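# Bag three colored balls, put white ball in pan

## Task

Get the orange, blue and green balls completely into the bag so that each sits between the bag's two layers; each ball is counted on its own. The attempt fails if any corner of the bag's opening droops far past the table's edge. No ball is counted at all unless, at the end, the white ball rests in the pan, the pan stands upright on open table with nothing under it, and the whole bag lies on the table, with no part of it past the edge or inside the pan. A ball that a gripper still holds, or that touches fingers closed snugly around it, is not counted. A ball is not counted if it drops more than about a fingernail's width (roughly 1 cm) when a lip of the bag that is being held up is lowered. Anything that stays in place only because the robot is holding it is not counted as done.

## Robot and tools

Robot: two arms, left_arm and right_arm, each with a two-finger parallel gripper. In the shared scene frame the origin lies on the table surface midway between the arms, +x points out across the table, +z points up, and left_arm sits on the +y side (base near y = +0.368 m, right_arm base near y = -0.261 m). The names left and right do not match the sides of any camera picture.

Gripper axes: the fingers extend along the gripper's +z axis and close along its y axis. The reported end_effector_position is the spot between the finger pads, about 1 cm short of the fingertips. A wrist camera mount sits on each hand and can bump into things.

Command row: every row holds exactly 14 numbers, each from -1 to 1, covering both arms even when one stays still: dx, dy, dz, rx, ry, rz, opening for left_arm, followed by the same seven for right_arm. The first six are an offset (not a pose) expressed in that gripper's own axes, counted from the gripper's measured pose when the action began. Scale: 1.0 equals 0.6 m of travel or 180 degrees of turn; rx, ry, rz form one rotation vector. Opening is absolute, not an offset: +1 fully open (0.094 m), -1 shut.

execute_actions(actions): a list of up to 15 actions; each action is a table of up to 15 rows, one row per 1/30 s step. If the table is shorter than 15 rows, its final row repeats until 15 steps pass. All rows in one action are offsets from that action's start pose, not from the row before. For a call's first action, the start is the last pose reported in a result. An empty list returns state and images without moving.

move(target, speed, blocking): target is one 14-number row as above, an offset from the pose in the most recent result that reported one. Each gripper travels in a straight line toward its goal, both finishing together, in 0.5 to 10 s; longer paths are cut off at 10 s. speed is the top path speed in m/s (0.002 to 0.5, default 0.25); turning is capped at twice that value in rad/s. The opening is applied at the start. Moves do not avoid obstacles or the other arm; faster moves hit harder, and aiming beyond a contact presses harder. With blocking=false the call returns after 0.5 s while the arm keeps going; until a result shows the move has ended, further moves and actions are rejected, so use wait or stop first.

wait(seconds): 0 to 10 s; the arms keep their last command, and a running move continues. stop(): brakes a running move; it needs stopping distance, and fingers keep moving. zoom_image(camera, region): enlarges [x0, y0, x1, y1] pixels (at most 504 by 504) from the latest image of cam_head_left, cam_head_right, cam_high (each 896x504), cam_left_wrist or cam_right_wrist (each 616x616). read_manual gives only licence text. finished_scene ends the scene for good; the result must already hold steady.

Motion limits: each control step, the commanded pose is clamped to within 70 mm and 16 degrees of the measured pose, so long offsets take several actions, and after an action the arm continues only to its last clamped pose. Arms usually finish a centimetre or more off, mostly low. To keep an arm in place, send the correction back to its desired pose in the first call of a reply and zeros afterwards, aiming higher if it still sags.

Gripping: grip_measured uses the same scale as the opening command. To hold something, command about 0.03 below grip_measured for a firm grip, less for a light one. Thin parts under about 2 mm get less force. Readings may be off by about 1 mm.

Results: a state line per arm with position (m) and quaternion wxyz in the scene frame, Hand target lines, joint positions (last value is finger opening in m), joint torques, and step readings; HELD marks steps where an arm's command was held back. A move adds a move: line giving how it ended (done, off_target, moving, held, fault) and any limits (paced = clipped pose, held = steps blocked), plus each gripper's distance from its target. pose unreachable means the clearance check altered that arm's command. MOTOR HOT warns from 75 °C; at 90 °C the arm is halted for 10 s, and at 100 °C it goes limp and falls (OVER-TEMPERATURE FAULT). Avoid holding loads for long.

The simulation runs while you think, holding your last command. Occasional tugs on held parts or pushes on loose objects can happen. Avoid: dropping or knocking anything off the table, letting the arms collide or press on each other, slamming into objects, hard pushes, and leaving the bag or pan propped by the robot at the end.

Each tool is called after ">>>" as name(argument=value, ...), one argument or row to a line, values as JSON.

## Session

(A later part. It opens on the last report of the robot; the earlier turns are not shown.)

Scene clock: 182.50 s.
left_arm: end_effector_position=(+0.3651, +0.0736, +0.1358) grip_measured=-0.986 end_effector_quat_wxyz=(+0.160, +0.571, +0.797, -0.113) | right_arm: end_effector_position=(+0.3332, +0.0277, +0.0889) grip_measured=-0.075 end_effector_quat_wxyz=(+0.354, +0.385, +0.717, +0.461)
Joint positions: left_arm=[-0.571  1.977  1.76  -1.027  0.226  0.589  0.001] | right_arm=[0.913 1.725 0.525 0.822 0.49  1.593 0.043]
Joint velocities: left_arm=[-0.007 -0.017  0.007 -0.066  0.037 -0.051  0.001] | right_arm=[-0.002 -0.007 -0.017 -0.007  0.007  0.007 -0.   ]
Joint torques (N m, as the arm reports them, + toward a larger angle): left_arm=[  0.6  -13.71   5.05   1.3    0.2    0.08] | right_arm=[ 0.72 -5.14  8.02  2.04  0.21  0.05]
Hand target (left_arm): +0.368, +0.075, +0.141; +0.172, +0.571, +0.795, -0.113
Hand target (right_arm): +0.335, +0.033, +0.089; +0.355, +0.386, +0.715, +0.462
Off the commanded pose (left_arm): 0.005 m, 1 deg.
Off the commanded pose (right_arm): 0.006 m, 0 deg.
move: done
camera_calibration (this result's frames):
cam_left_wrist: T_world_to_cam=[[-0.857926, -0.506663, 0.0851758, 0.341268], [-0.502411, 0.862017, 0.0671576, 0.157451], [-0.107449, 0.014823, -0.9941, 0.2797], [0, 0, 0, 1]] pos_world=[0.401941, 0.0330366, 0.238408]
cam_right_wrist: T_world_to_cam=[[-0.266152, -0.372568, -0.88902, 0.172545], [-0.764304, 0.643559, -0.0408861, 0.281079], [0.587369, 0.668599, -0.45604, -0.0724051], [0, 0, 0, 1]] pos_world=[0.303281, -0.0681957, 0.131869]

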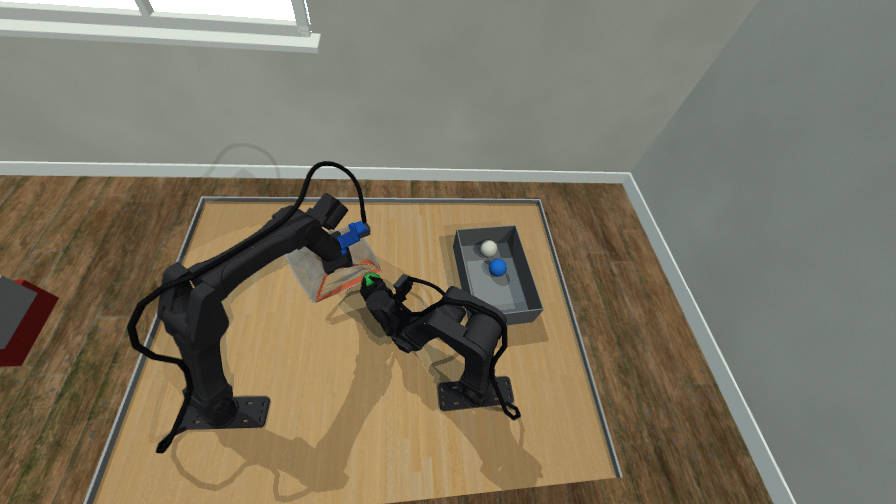

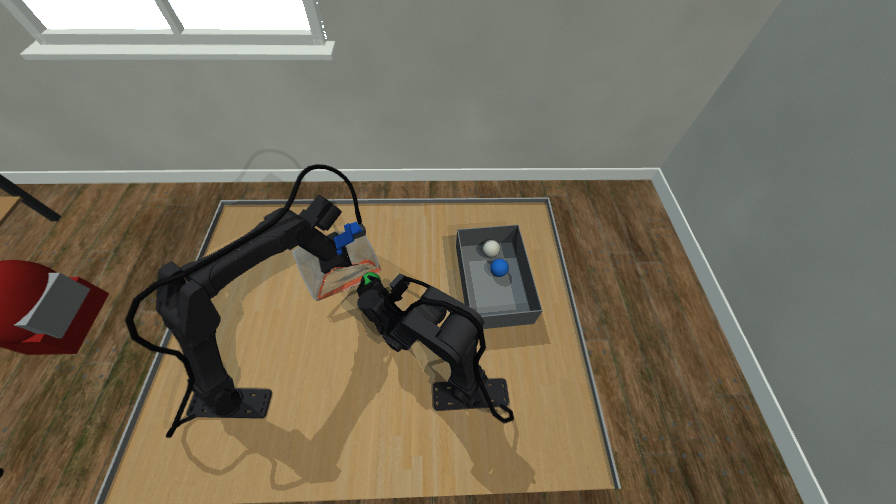

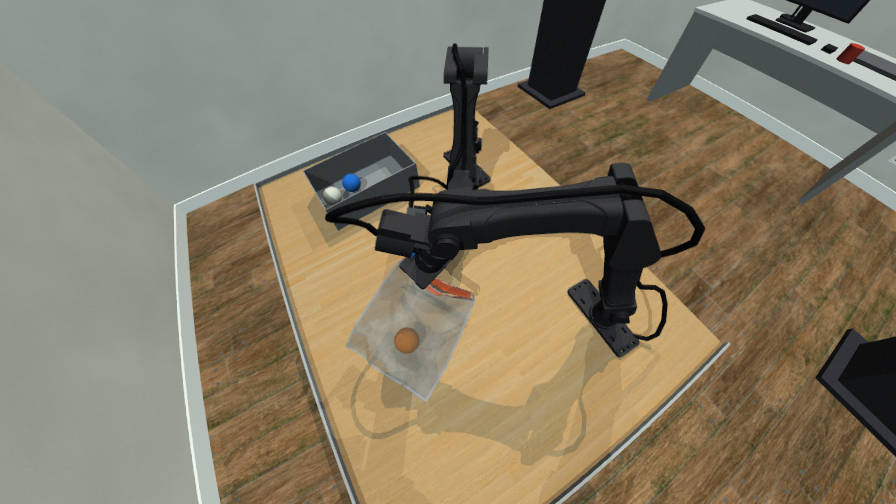

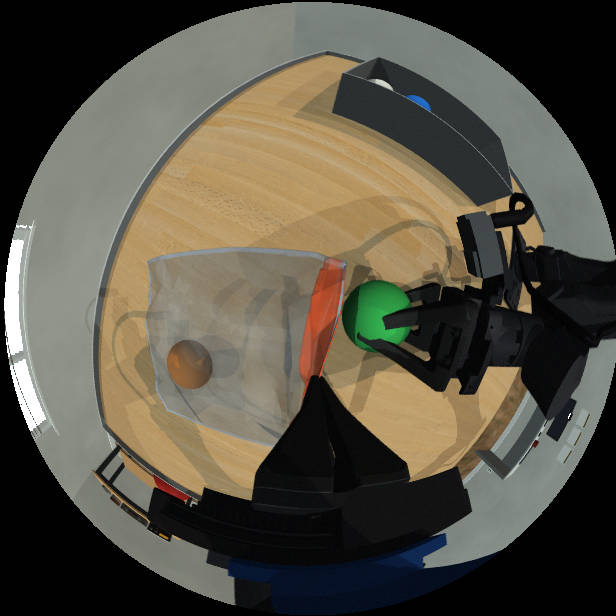

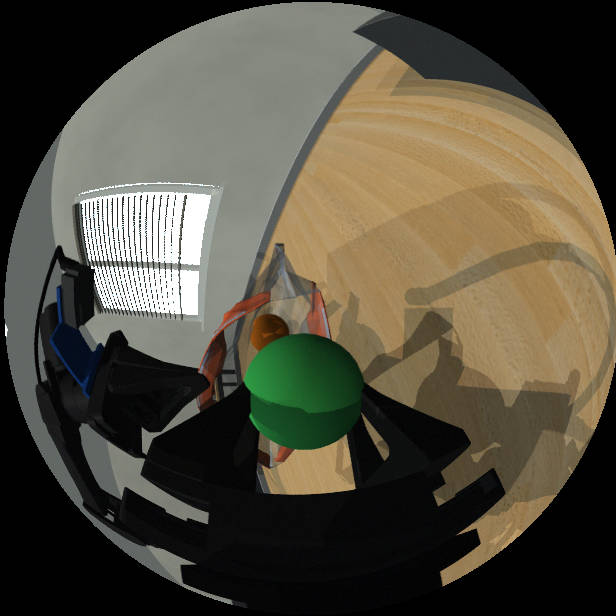

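>>> move(
  target=[-0.006,0,-0.006,0,0,0,-1, 0.02,0.018,0.085,0,0,0,-0.105],
  speed=0.04,
)

>>> move(
  target=[-0.006,0,-0.006,0,0,0,-1, 0,-0.01,0.08,0,0,0,-0.105],
  speed=0.04,
)

Scene clock: 184.40 s.
left_arm: end_effector_position=(+0.3643, +0.0742, +0.1355) grip_measured=-0.986 end_effector_quat_wxyz=(+0.158, +0.571, +0.797, -0.113) | right_arm: end_effector_position=(+0.3689, +0.0613, +0.0862) grip_measured=-0.075 end_effector_quat_wxyz=(+0.350, +0.388, +0.710, +0.472)
Joint positions: left_arm=[-0.571  1.977  1.76  -1.031  0.226  0.59   0.001] | right_arm=[0.881 1.888 0.709 0.826 0.454 1.593 0.043]
Joint velocities: left_arm=[ 0.007 -0.017 -0.012 -0.081 -0.007 -0.007  0.   ] | right_arm=[ 0.002 -0.007 -0.017 -0.037 -0.037 -0.037  0.   ]
Joint torques (N m, as the arm reports them, + toward a larger angle): left_arm=[ -0.27 -11.58   7.8    0.9    0.13  -0.02] | right_arm=[-0.7  -6.63  8.02  1.91  0.1  -0.14]
Hand target (left_arm): +0.366, +0.072, +0.140; +0.160, +0.571, +0.797, -0.113
Hand target (right_arm): +0.374, +0.061, +0.080; +0.354, +0.385, +0.717, +0.460
Off the commanded pose (left_arm): 0.006 m, 0 deg.
Off the commanded pose (right_arm): 0.008 m, 2 deg.
move: done
camera_calibration (this result's frames):
cam_left_wrist: T_world_to_cam=[[-0.857795, -0.506593, 0.0868952, 0.340582], [-0.501859, 0.862007, 0.0712865, 0.155753], [-0.111017, 0.0175401, -0.993664, 0.280284], [0, 0, 0, 1]] pos_world=[0.401431, 0.0333602, 0.23781]
cam_right_wrist: T_world_to_cam=[[-0.261398, -0.348407, -0.900158, 0.189821], [-0.765094, 0.643359, -0.0268363, 0.285669], [0.588475, 0.68169, -0.434736, -0.120115], [0, 0, 0, 1]] pos_world=[0.338867, -0.0357719, 0.126316]

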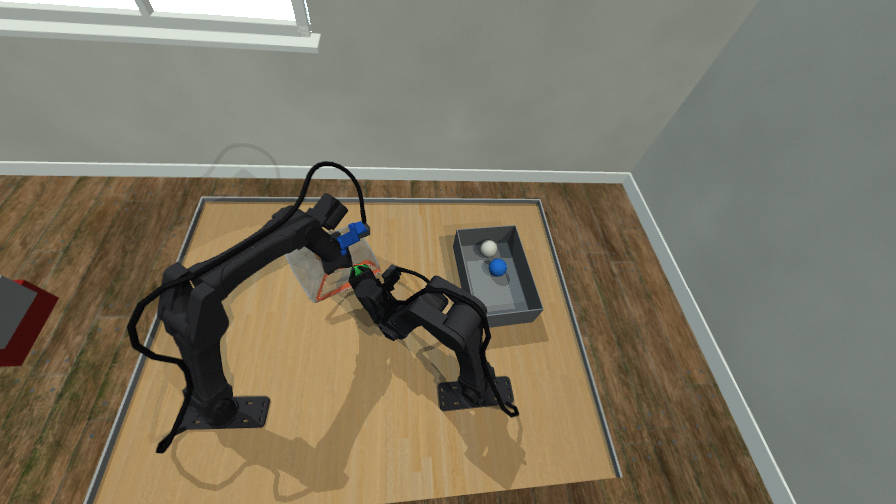

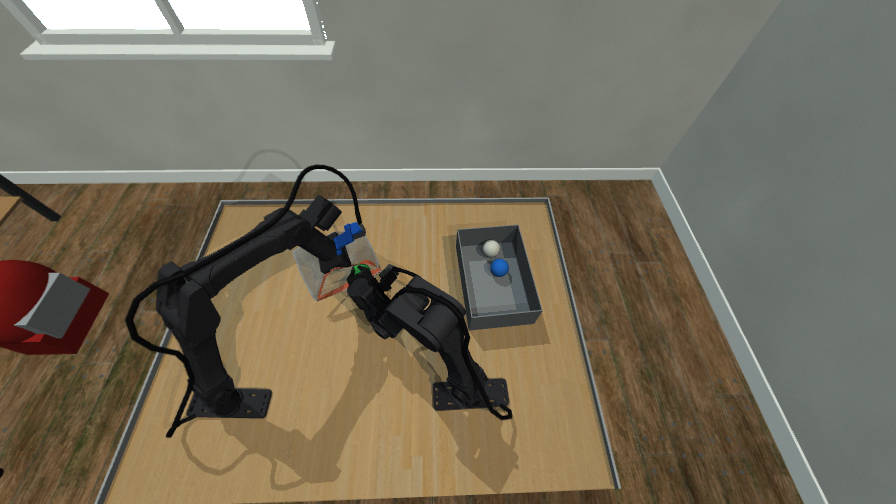

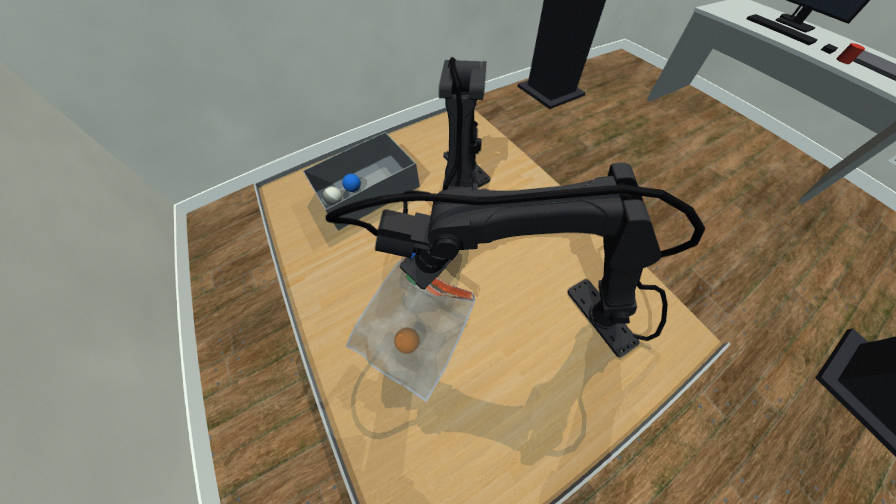

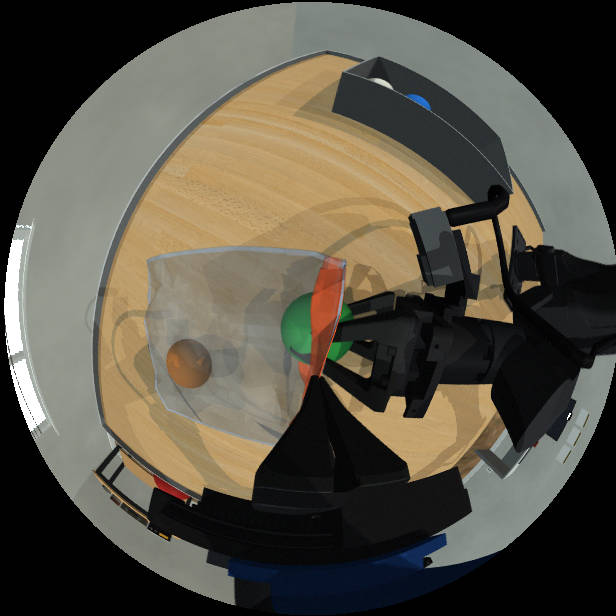

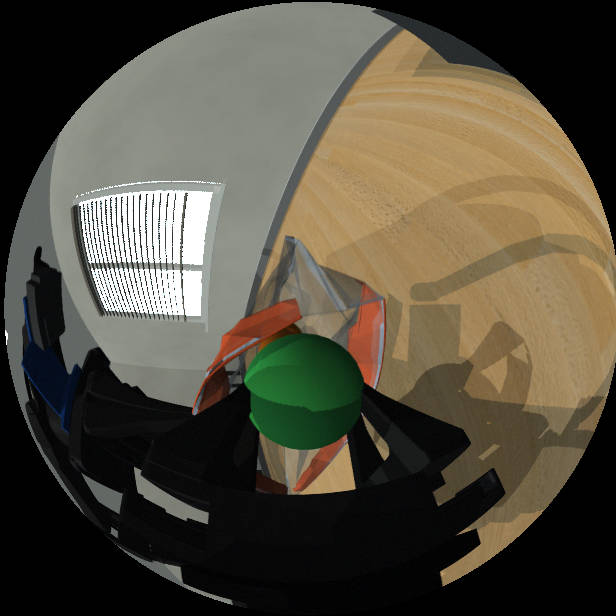

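Scene clock: 185.87 s.
left_arm: end_effector_position=(+0.3646, +0.0749, +0.1352) grip_measured=-0.986 end_effector_quat_wxyz=(+0.158, +0.571, +0.798, -0.111) | right_arm: end_effector_position=(+0.4031, +0.0786, +0.0691) grip_measured=-0.075 end_effector_quat_wxyz=(+0.345, +0.392, +0.707, +0.476)
Joint positions: left_arm=[-0.571  1.977  1.76  -1.032  0.221  0.59   0.001] | right_arm=[0.832 2.043 0.847 0.855 0.403 1.588 0.043]
Joint velocities: left_arm=[ 0.007 -0.002  0.002  0.037 -0.007 -0.007  0.   ] | right_arm=[ 0.012  0.007 -0.002 -0.037 -0.022 -0.051 -0.   ]
Joint torques (N m, as the arm reports them, + toward a larger angle): left_arm=[ -0.28 -11.51   7.75   0.85   0.21  -0.02] | right_arm=[-0.73 -7.95  8.03  2.05  0.06 -0.13]
Hand target (left_arm): +0.365, +0.072, +0.140; +0.158, +0.571, +0.797, -0.113
Hand target (right_arm): +0.409, +0.079, +0.065; +0.350, +0.388, +0.710, +0.471
Off the commanded pose (left_arm): 0.006 m, 0 deg.
Off the commanded pose (right_arm): 0.007 m, 1 deg.
move: done
camera_calibration (this result's frames):
cam_left_wrist: T_world_to_cam=[[-0.857222, -0.508173, 0.0832534, 0.341678], [-0.503243, 0.860991, 0.0737689, 0.155577], [-0.109168, 0.0213397, -0.993794, 0.279141], [0, 0, 0, 1]] pos_world=[0.40166, 0.0337245, 0.237486]
cam_right_wrist: T_world_to_cam=[[-0.265269, -0.334145, -0.904422, 0.190122], [-0.765591, 0.643194, -0.0130827, 0.299532], [0.58609, 0.688947, -0.426438, -0.159637], [0, 0, 0, 1]] pos_world=[0.373315, -0.0191472, 0.107794]

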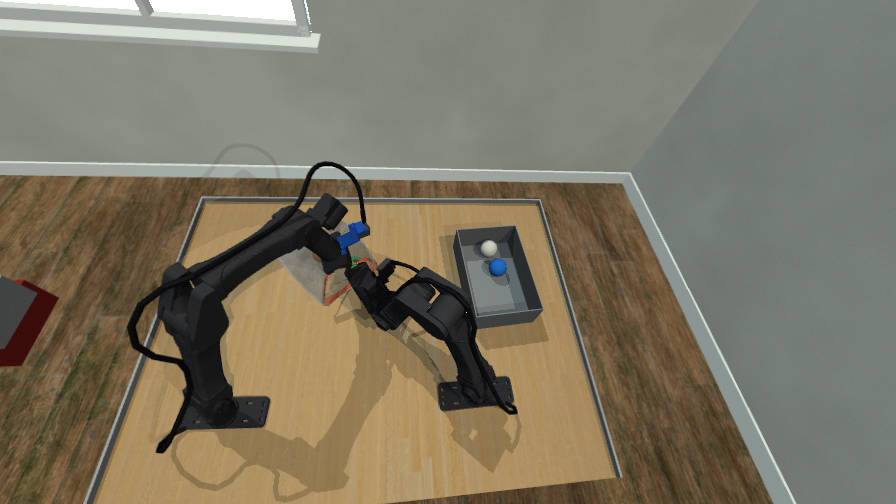

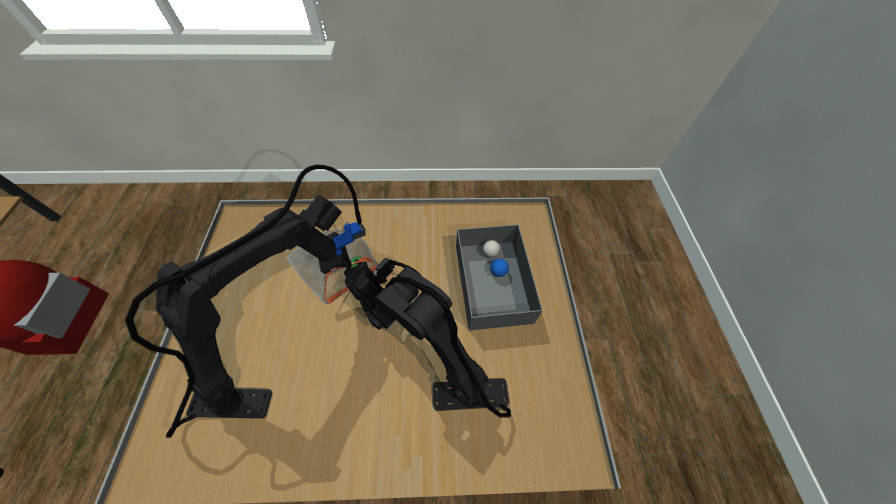

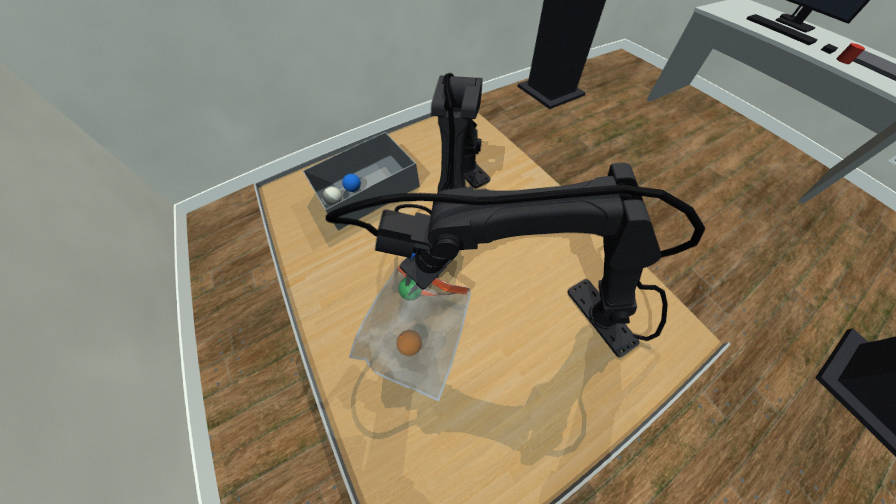

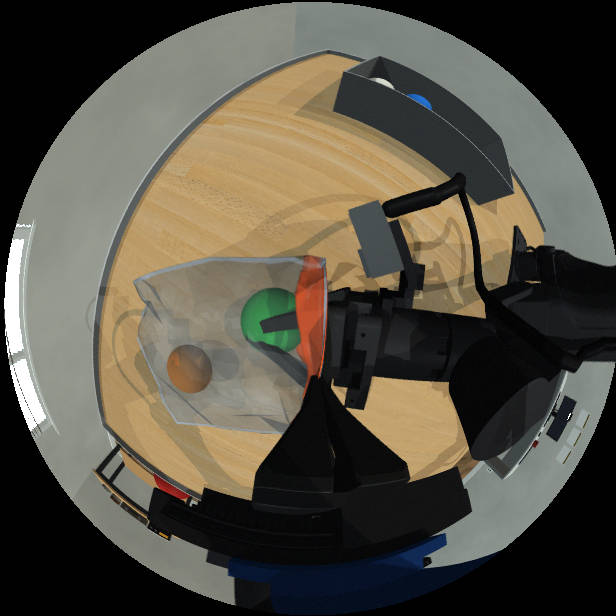

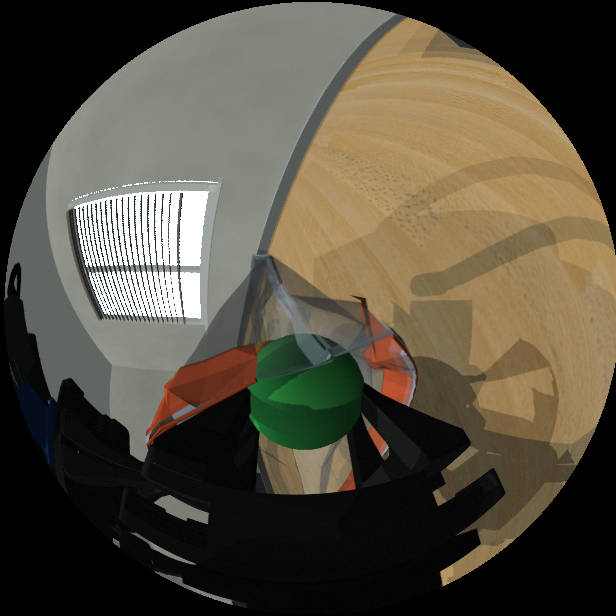

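>>> move(
  target=[-0.01,-0.04,-0.01,0,0,0,-1,0,0,0,0,0,0,0.25],
  speed=0.04,
)

>>> move(
  target=[0,0,0,0,0,0,-1,0,0.005,-0.1,0,0,0,0.25],
  speed=0.05,
)

>>> move(
  target=[0,0,0,0,0,0,-1,0,0.08,-0.2,0,0,0,0.3],
  speed=0.15,
)

Scene clock: 187.90 s.
left_arm: end_effector_position=(+0.3558, +0.0678, +0.1417) grip_measured=-0.986 end_effector_quat_wxyz=(+0.164, +0.567, +0.802, -0.095) | right_arm: end_effector_position=(+0.4030, +0.0788, +0.0691) grip_measured=+0.249 end_effector_quat_wxyz=(+0.344, +0.391, +0.708, +0.477)
Joint positions: left_arm=[-0.614  1.95   1.746 -1.025  0.174  0.541  0.001] | right_arm=[0.832 2.043 0.847 0.855 0.401 1.588 0.059]
Joint velocities: left_arm=[ 0.012  0.017 -0.002 -0.022  0.007 -0.022 -0.   ] | right_arm=[-0.017  0.007 -0.002  0.007  0.051 -0.007  0.   ]
Joint torques (N m, as the arm reports them, + toward a larger angle): left_arm=[ -1.22 -13.23   4.66   0.99   0.43  -0.02] | right_arm=[ 0.04 -9.63  6.11  2.03  0.09  0.  ]
Hand target (left_arm): +0.343, +0.064, +0.143; +0.157, +0.571, +0.798, -0.111
Hand target (right_arm): +0.403, +0.079, +0.069; +0.345, +0.392, +0.708, +0.476
Off the commanded pose (left_arm): 0.013 m, 2 deg.
Off the commanded pose (right_arm): 0.000 m, 0 deg.
move: off_target (left_arm)
camera_calibration (this result's frames):
cam_left_wrist: T_world_to_cam=[[-0.849685, -0.524746, 0.05174, 0.332831], [-0.520697, 0.85048, 0.0745508, 0.163614], [-0.0831241, 0.0364038, -0.995874, 0.274722], [0, 0, 0, 1]] pos_world=[0.390831, 0.0255005, 0.244171]
cam_right_wrist: T_world_to_cam=[[-0.264736, -0.334292, -0.904524, 0.19003], [-0.766591, 0.642006, -0.0129051, 0.299768], [0.585024, 0.689983, -0.426227, -0.159402], [0, 0, 0, 1]] pos_world=[0.373361, -0.018943, 0.107814]

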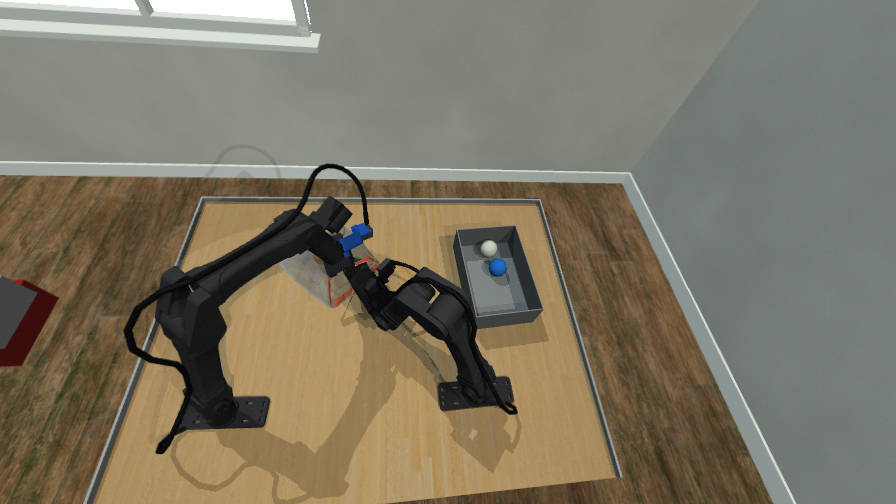

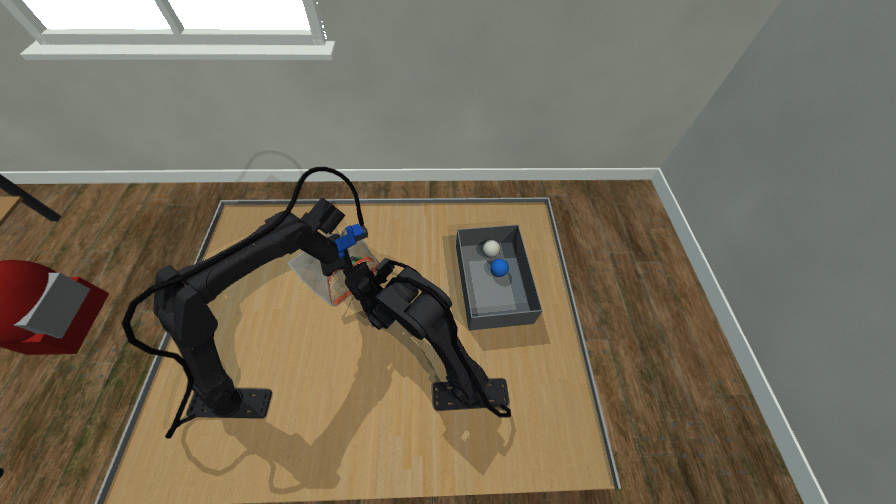

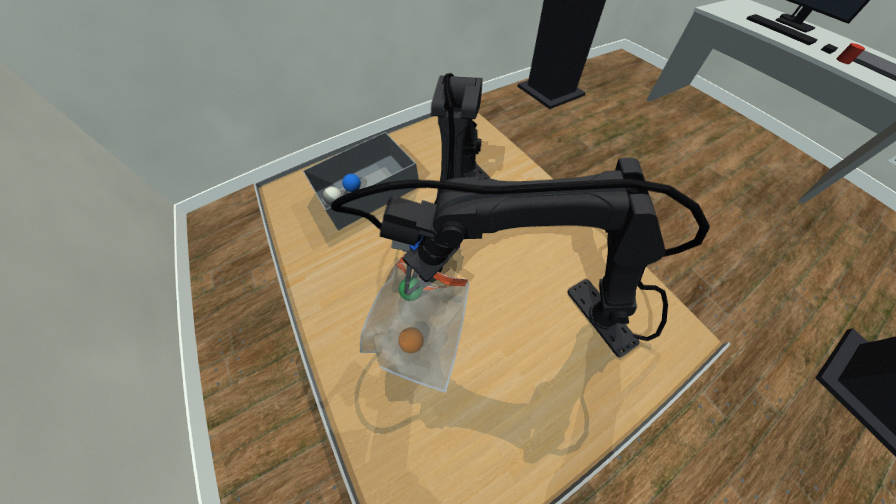

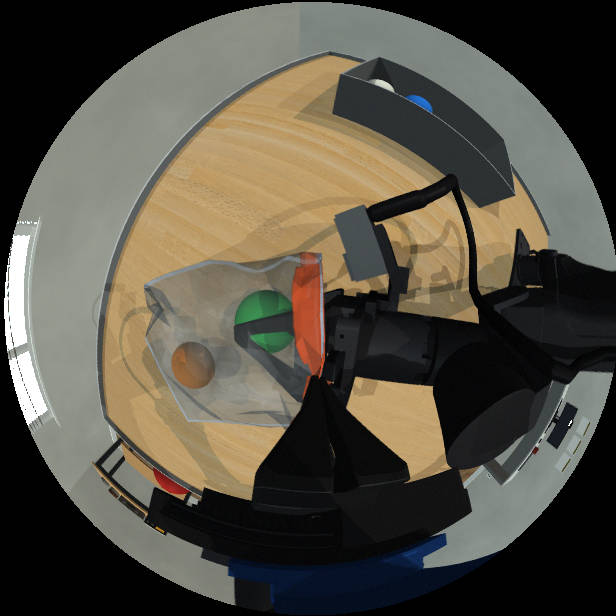

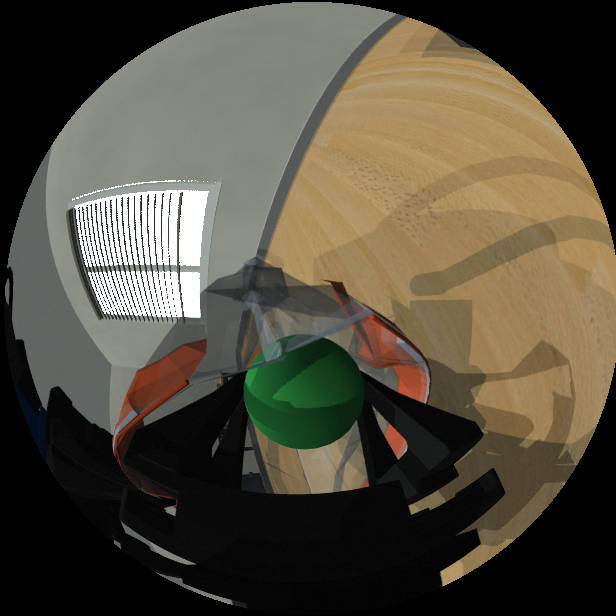

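Scene clock: 189.40 s.
left_arm: end_effector_position=(+0.3559, +0.0680, +0.1416) grip_measured=-0.986 end_effector_quat_wxyz=(+0.164, +0.567, +0.802, -0.095) | right_arm: end_effector_position=(+0.3574, +0.0586, +0.0920) grip_measured=+0.249 end_effector_quat_wxyz=(+0.345, +0.390, +0.703, +0.485)
Joint positions: left_arm=[-0.614  1.95   1.746 -1.025  0.172  0.541  0.001] | right_arm=[0.9   1.851 0.662 0.857 0.461 1.612 0.059]
Joint velocities: left_arm=[-0.007  0.007  0.017 -0.007  0.037 -0.022  0.001] | right_arm=[-0.007 -0.002 -0.007  0.007  0.007  0.037  0.002]
Joint torques (N m, as the arm reports them, + toward a larger angle): left_arm=[ -0.03 -11.83   6.02   1.1    0.13   0.01] | right_arm=[ 0.78 -9.73  4.7   1.8   0.17  0.05]
Hand target (left_arm): +0.356, +0.068, +0.142; +0.164, +0.567, +0.802, -0.095
Hand target (right_arm): +0.352, +0.055, +0.091; +0.344, +0.392, +0.707, +0.477
Off the commanded pose (left_arm): 0.000 m, 0 deg.
Off the commanded pose (right_arm): 0.007 m, 1 deg.
move: done
camera_calibration (this result's frames):
cam_left_wrist: T_world_to_cam=[[-0.849461, -0.525239, 0.0503954, 0.333234], [-0.521199, 0.850128, 0.0750578, 0.163668], [-0.0822659, 0.0374927, -0.995905, 0.274311], [0, 0, 0, 1]] pos_world=[0.390939, 0.0256041, 0.244109]
cam_right_wrist: T_world_to_cam=[[-0.25373, -0.322087, -0.912075, 0.187919], [-0.768892, 0.639269, -0.0118516, 0.279021], [0.586879, 0.69828, -0.409851, -0.111722], [0, 0, 0, 1]] pos_world=[0.327785, -0.0398296, 0.128914]

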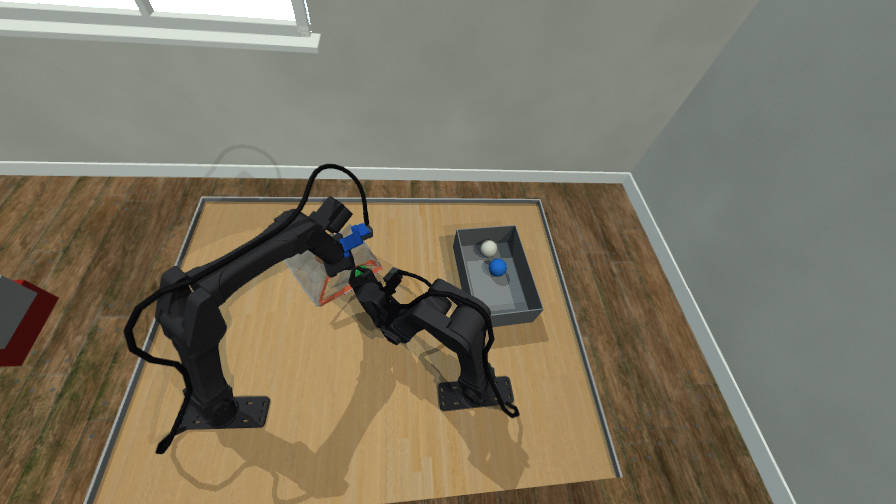

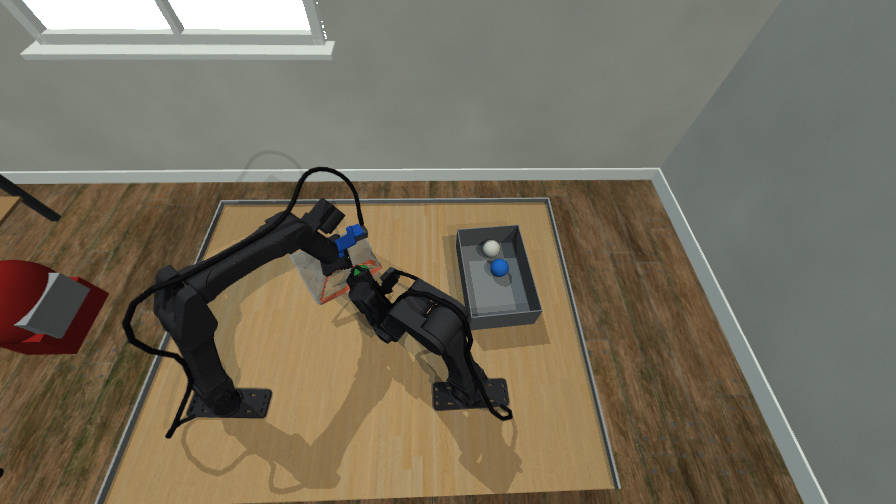

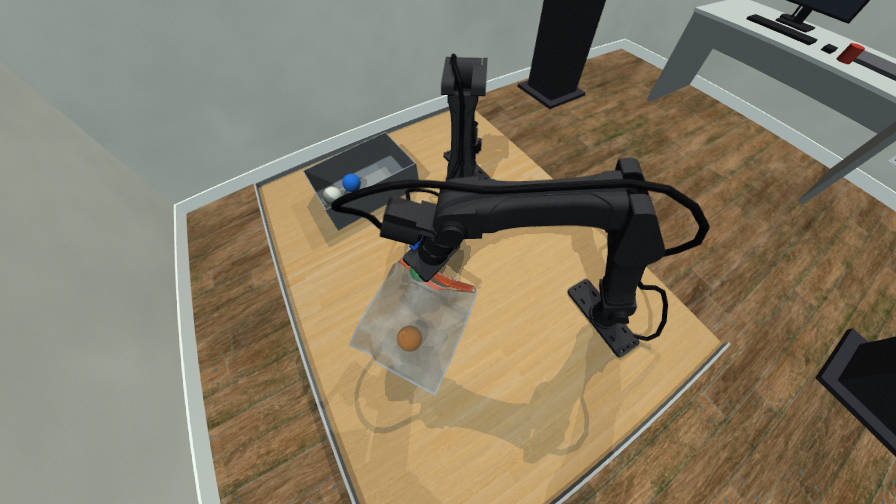

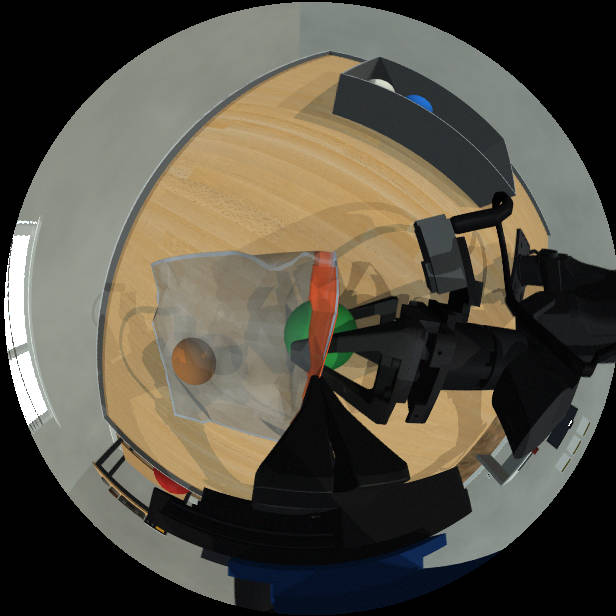

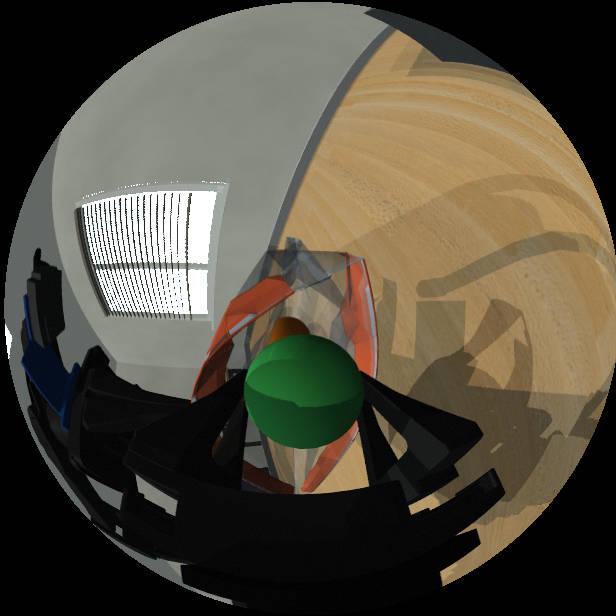

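Scene clock: 191.03 s.
left_arm: end_effector_position=(+0.3561, +0.0681, +0.1416) grip_measured=-0.986 end_effector_quat_wxyz=(+0.164, +0.567, +0.802, -0.094) | right_arm: end_effector_position=(+0.2671, +0.0217, +0.1724) grip_measured=+0.299 end_effector_quat_wxyz=(+0.342, +0.391, +0.701, +0.489)
Joint positions: left_arm=[-0.614  1.95   1.746 -1.025  0.171  0.541  0.001] | right_arm=[1.12  1.268 0.526 0.368 0.664 1.706 0.061]
Joint velocities: left_arm=[ 0.012 -0.002 -0.017 -0.066 -0.125 -0.037  0.001] | right_arm=[ 0.007  0.002 -0.007 -0.066 -0.081  0.095 -0.001]
Joint torques (N m, as the arm reports them, + toward a larger angle): left_arm=[ -0.1  -11.8    6.     1.1    0.11   0.01] | right_arm=[ 0.86 -5.58  8.4   1.67  0.25  0.06]
Hand target (left_arm): +0.356, +0.068, +0.142; +0.164, +0.567, +0.802, -0.095
Hand target (right_arm): +0.264, +0.019, +0.174; +0.343, +0.391, +0.703, +0.485
Off the commanded pose (left_arm): 0.000 m, 0 deg.
Off the commanded pose (right_arm): 0.003 m, 1 deg.
move: done
camera_calibration (this result's frames):
cam_left_wrist: T_world_to_cam=[[-0.849292, -0.525608, 0.0493867, 0.333536], [-0.521575, 0.849864, 0.0754375, 0.163709], [-0.0816226, 0.0383096, -0.995927, 0.274002], [0, 0, 0, 1]] pos_world=[0.39102, 0.0256819, 0.244063]
cam_right_wrist: T_world_to_cam=[[-0.252349, -0.31284, -0.91567, 0.226491], [-0.770526, 0.637385, -0.00541499, 0.233544], [0.585328, 0.704181, -0.401895, -0.00109075], [0, 0, 0, 1]] pos_world=[0.237745, -0.0772338, 0.208217]

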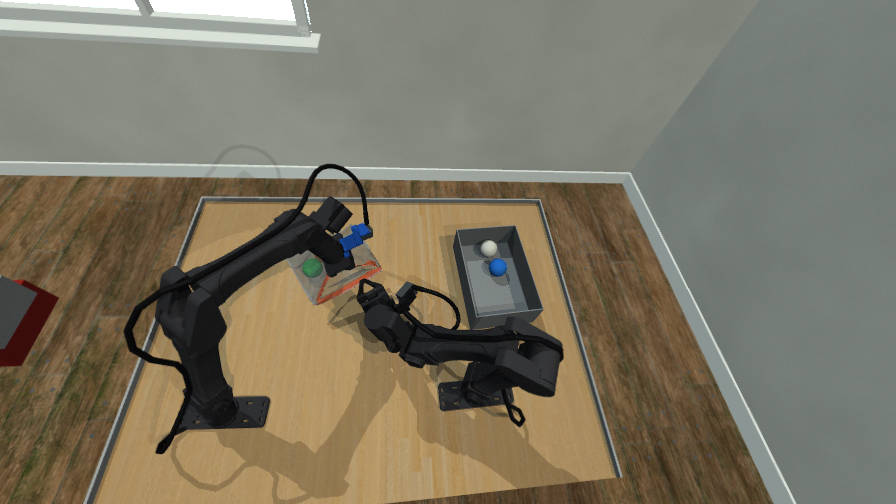

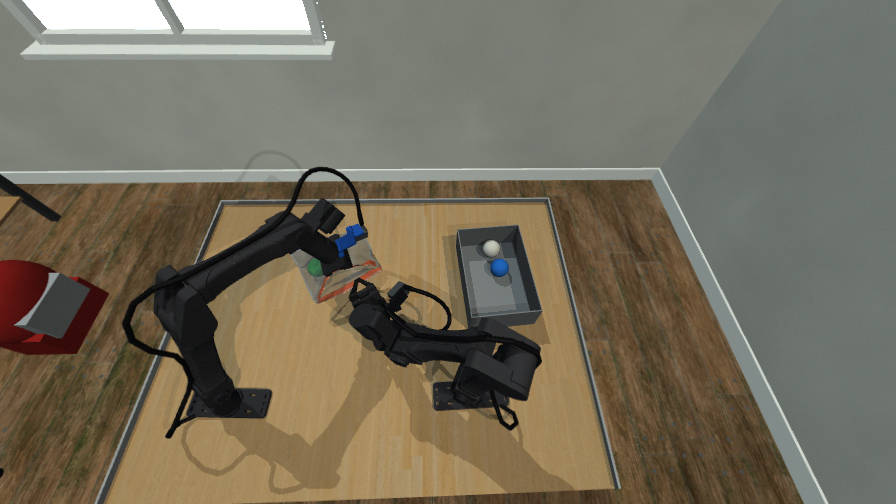

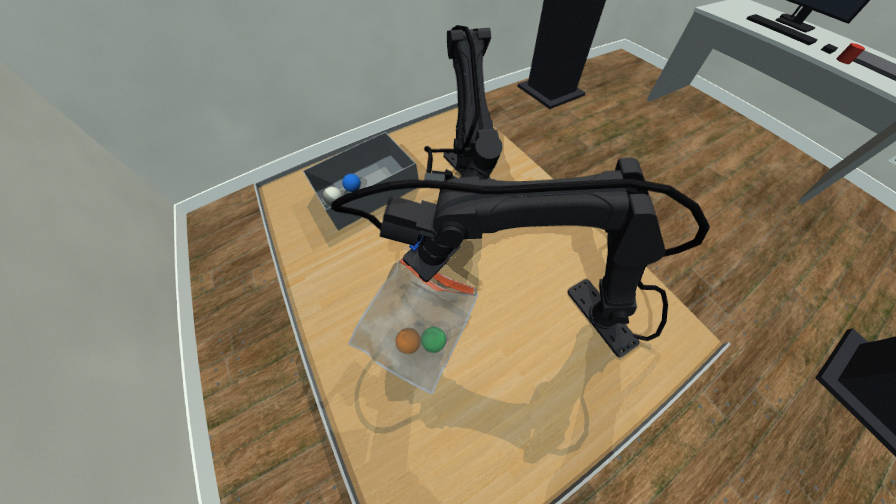

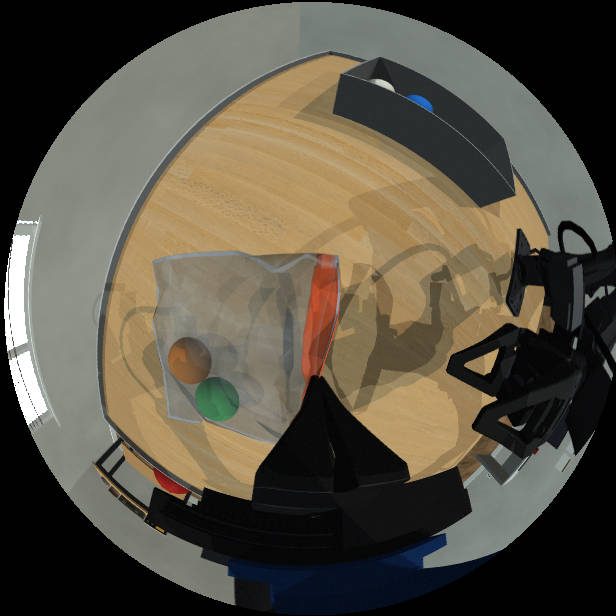

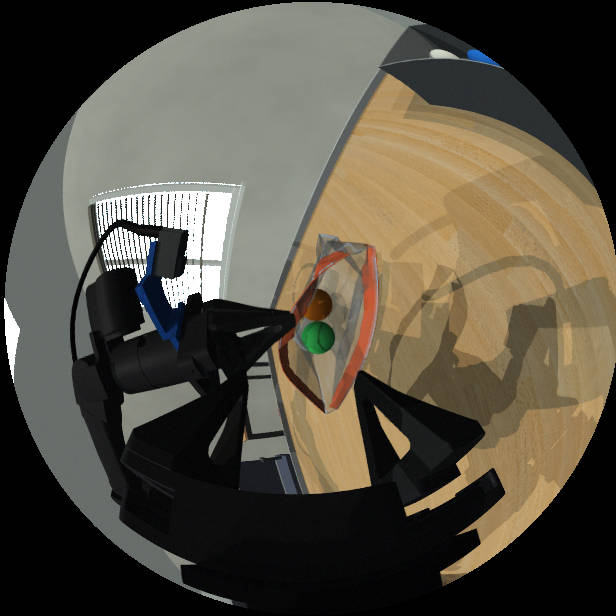

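>>> move(
  target=[0,0,0,0,0,0,-1,-0.64,-0.157,-0.117,0.32,0.237,-0.274,0.3],
  speed=0.2,
)

Scene clock: 195.80 s.
left_arm: end_effector_position=(+0.3561, +0.0681, +0.1416) grip_measured=-0.986 end_effector_quat_wxyz=(+0.164, +0.567, +0.802, -0.094) | right_arm: end_effector_position=(+0.3683, -0.3651, +0.1527) grip_measured=+0.299 end_effector_quat_wxyz=(+0.039, +0.005, +0.999, +0.008)
Joint positions: left_arm=[-0.614  1.95   1.746 -1.025  0.171  0.541  0.001] | right_arm=[-0.343  1.855  1.728 -1.373 -0.039 -0.302  0.061]
Joint velocities: left_arm=[-0.002 -0.007 -0.002 -0.022  0.022 -0.037  0.001] | right_arm=[-0.002  0.002 -0.002 -0.022  0.022 -0.037 -0.001]
Joint torques (N m, as the arm reports them, + toward a larger angle): left_arm=[  0.01 -11.8    5.99   1.1    0.12  -0.01] | right_arm=[-0.51 -7.61  9.38  0.57 -0.03 -0.09]
Hand target (left_arm): +0.356, +0.068, +0.142; +0.164, +0.567, +0.802, -0.094
Hand target (right_arm): +0.368, -0.368, +0.151; +0.031, +0.001, +0.999, +0.008
Off the commanded pose (left_arm): 0.000 m, 0 deg.
Off the commanded pose (right_arm): 0.014 m, 3 deg.
move: off_target (right_arm)
camera_calibration (this result's frames):
cam_left_wrist: T_world_to_cam=[[-0.849292, -0.525608, 0.0493867, 0.333536], [-0.521575, 0.849864, 0.0754375, 0.163709], [-0.0816226, 0.0383096, -0.995927, 0.274002], [0, 0, 0, 1]] pos_world=[0.39102, 0.0256819, 0.244063]
cam_right_wrist: T_world_to_cam=[[0.0555472, -0.995704, 0.0740865, -0.400773], [-0.946347, -0.0288452, 0.321863, 0.329408], [-0.318343, -0.0879901, -0.943883, 0.330544], [0, 0, 0, 1]] pos_world=[0.439222, -0.360465, 0.235663]

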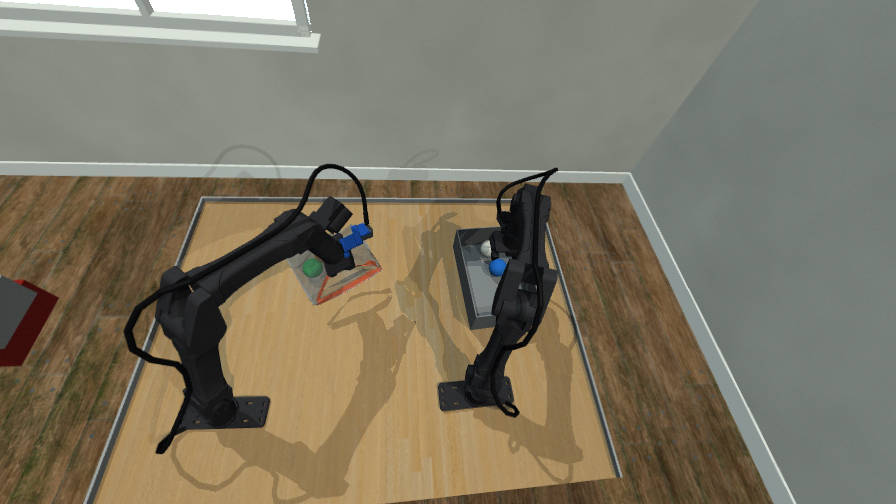

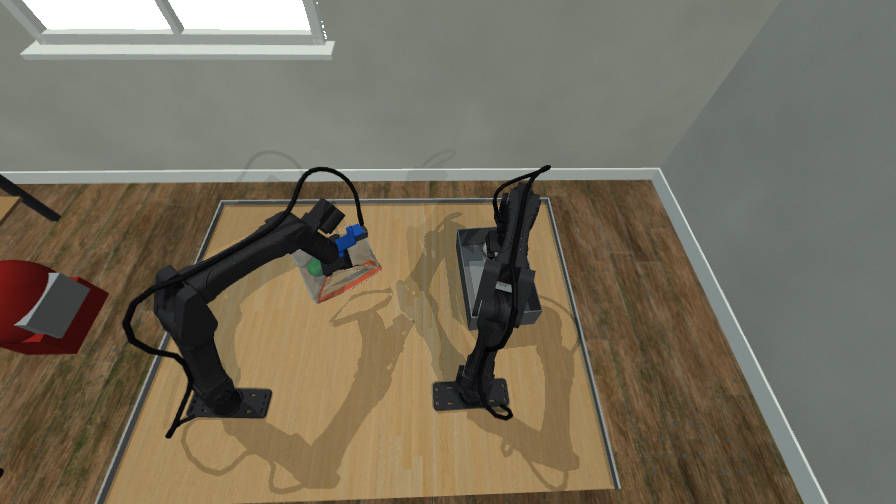

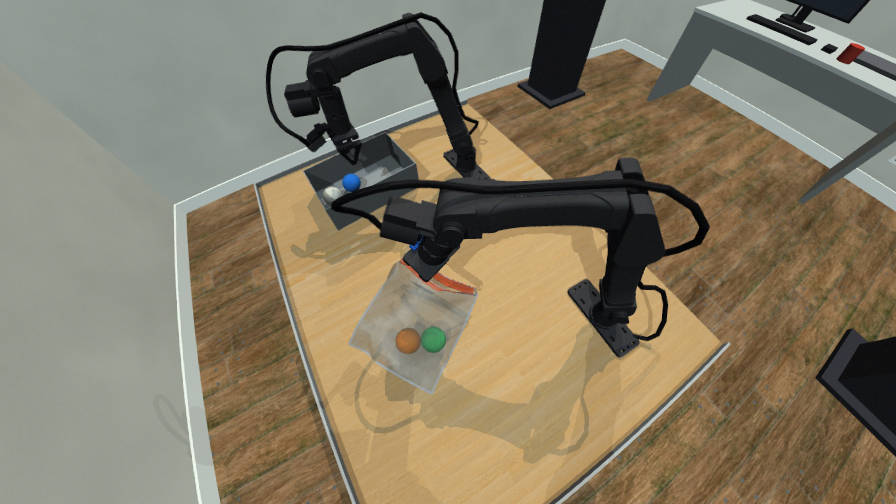

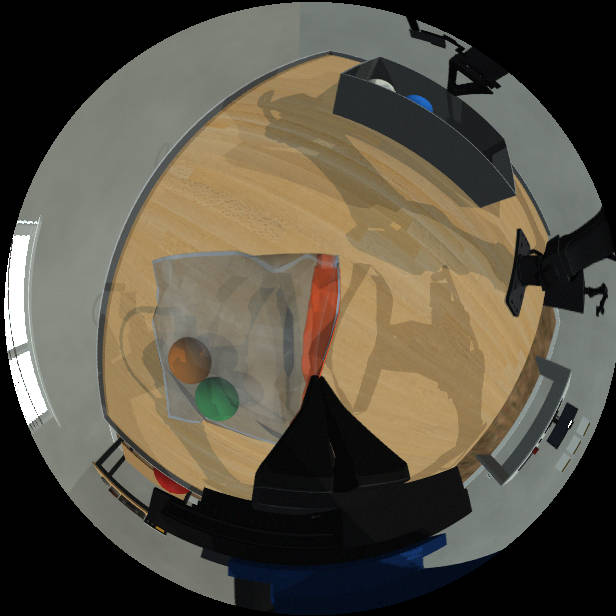

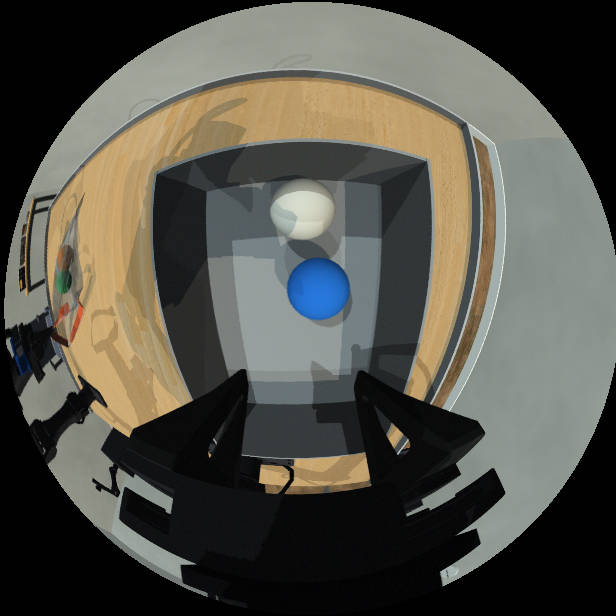

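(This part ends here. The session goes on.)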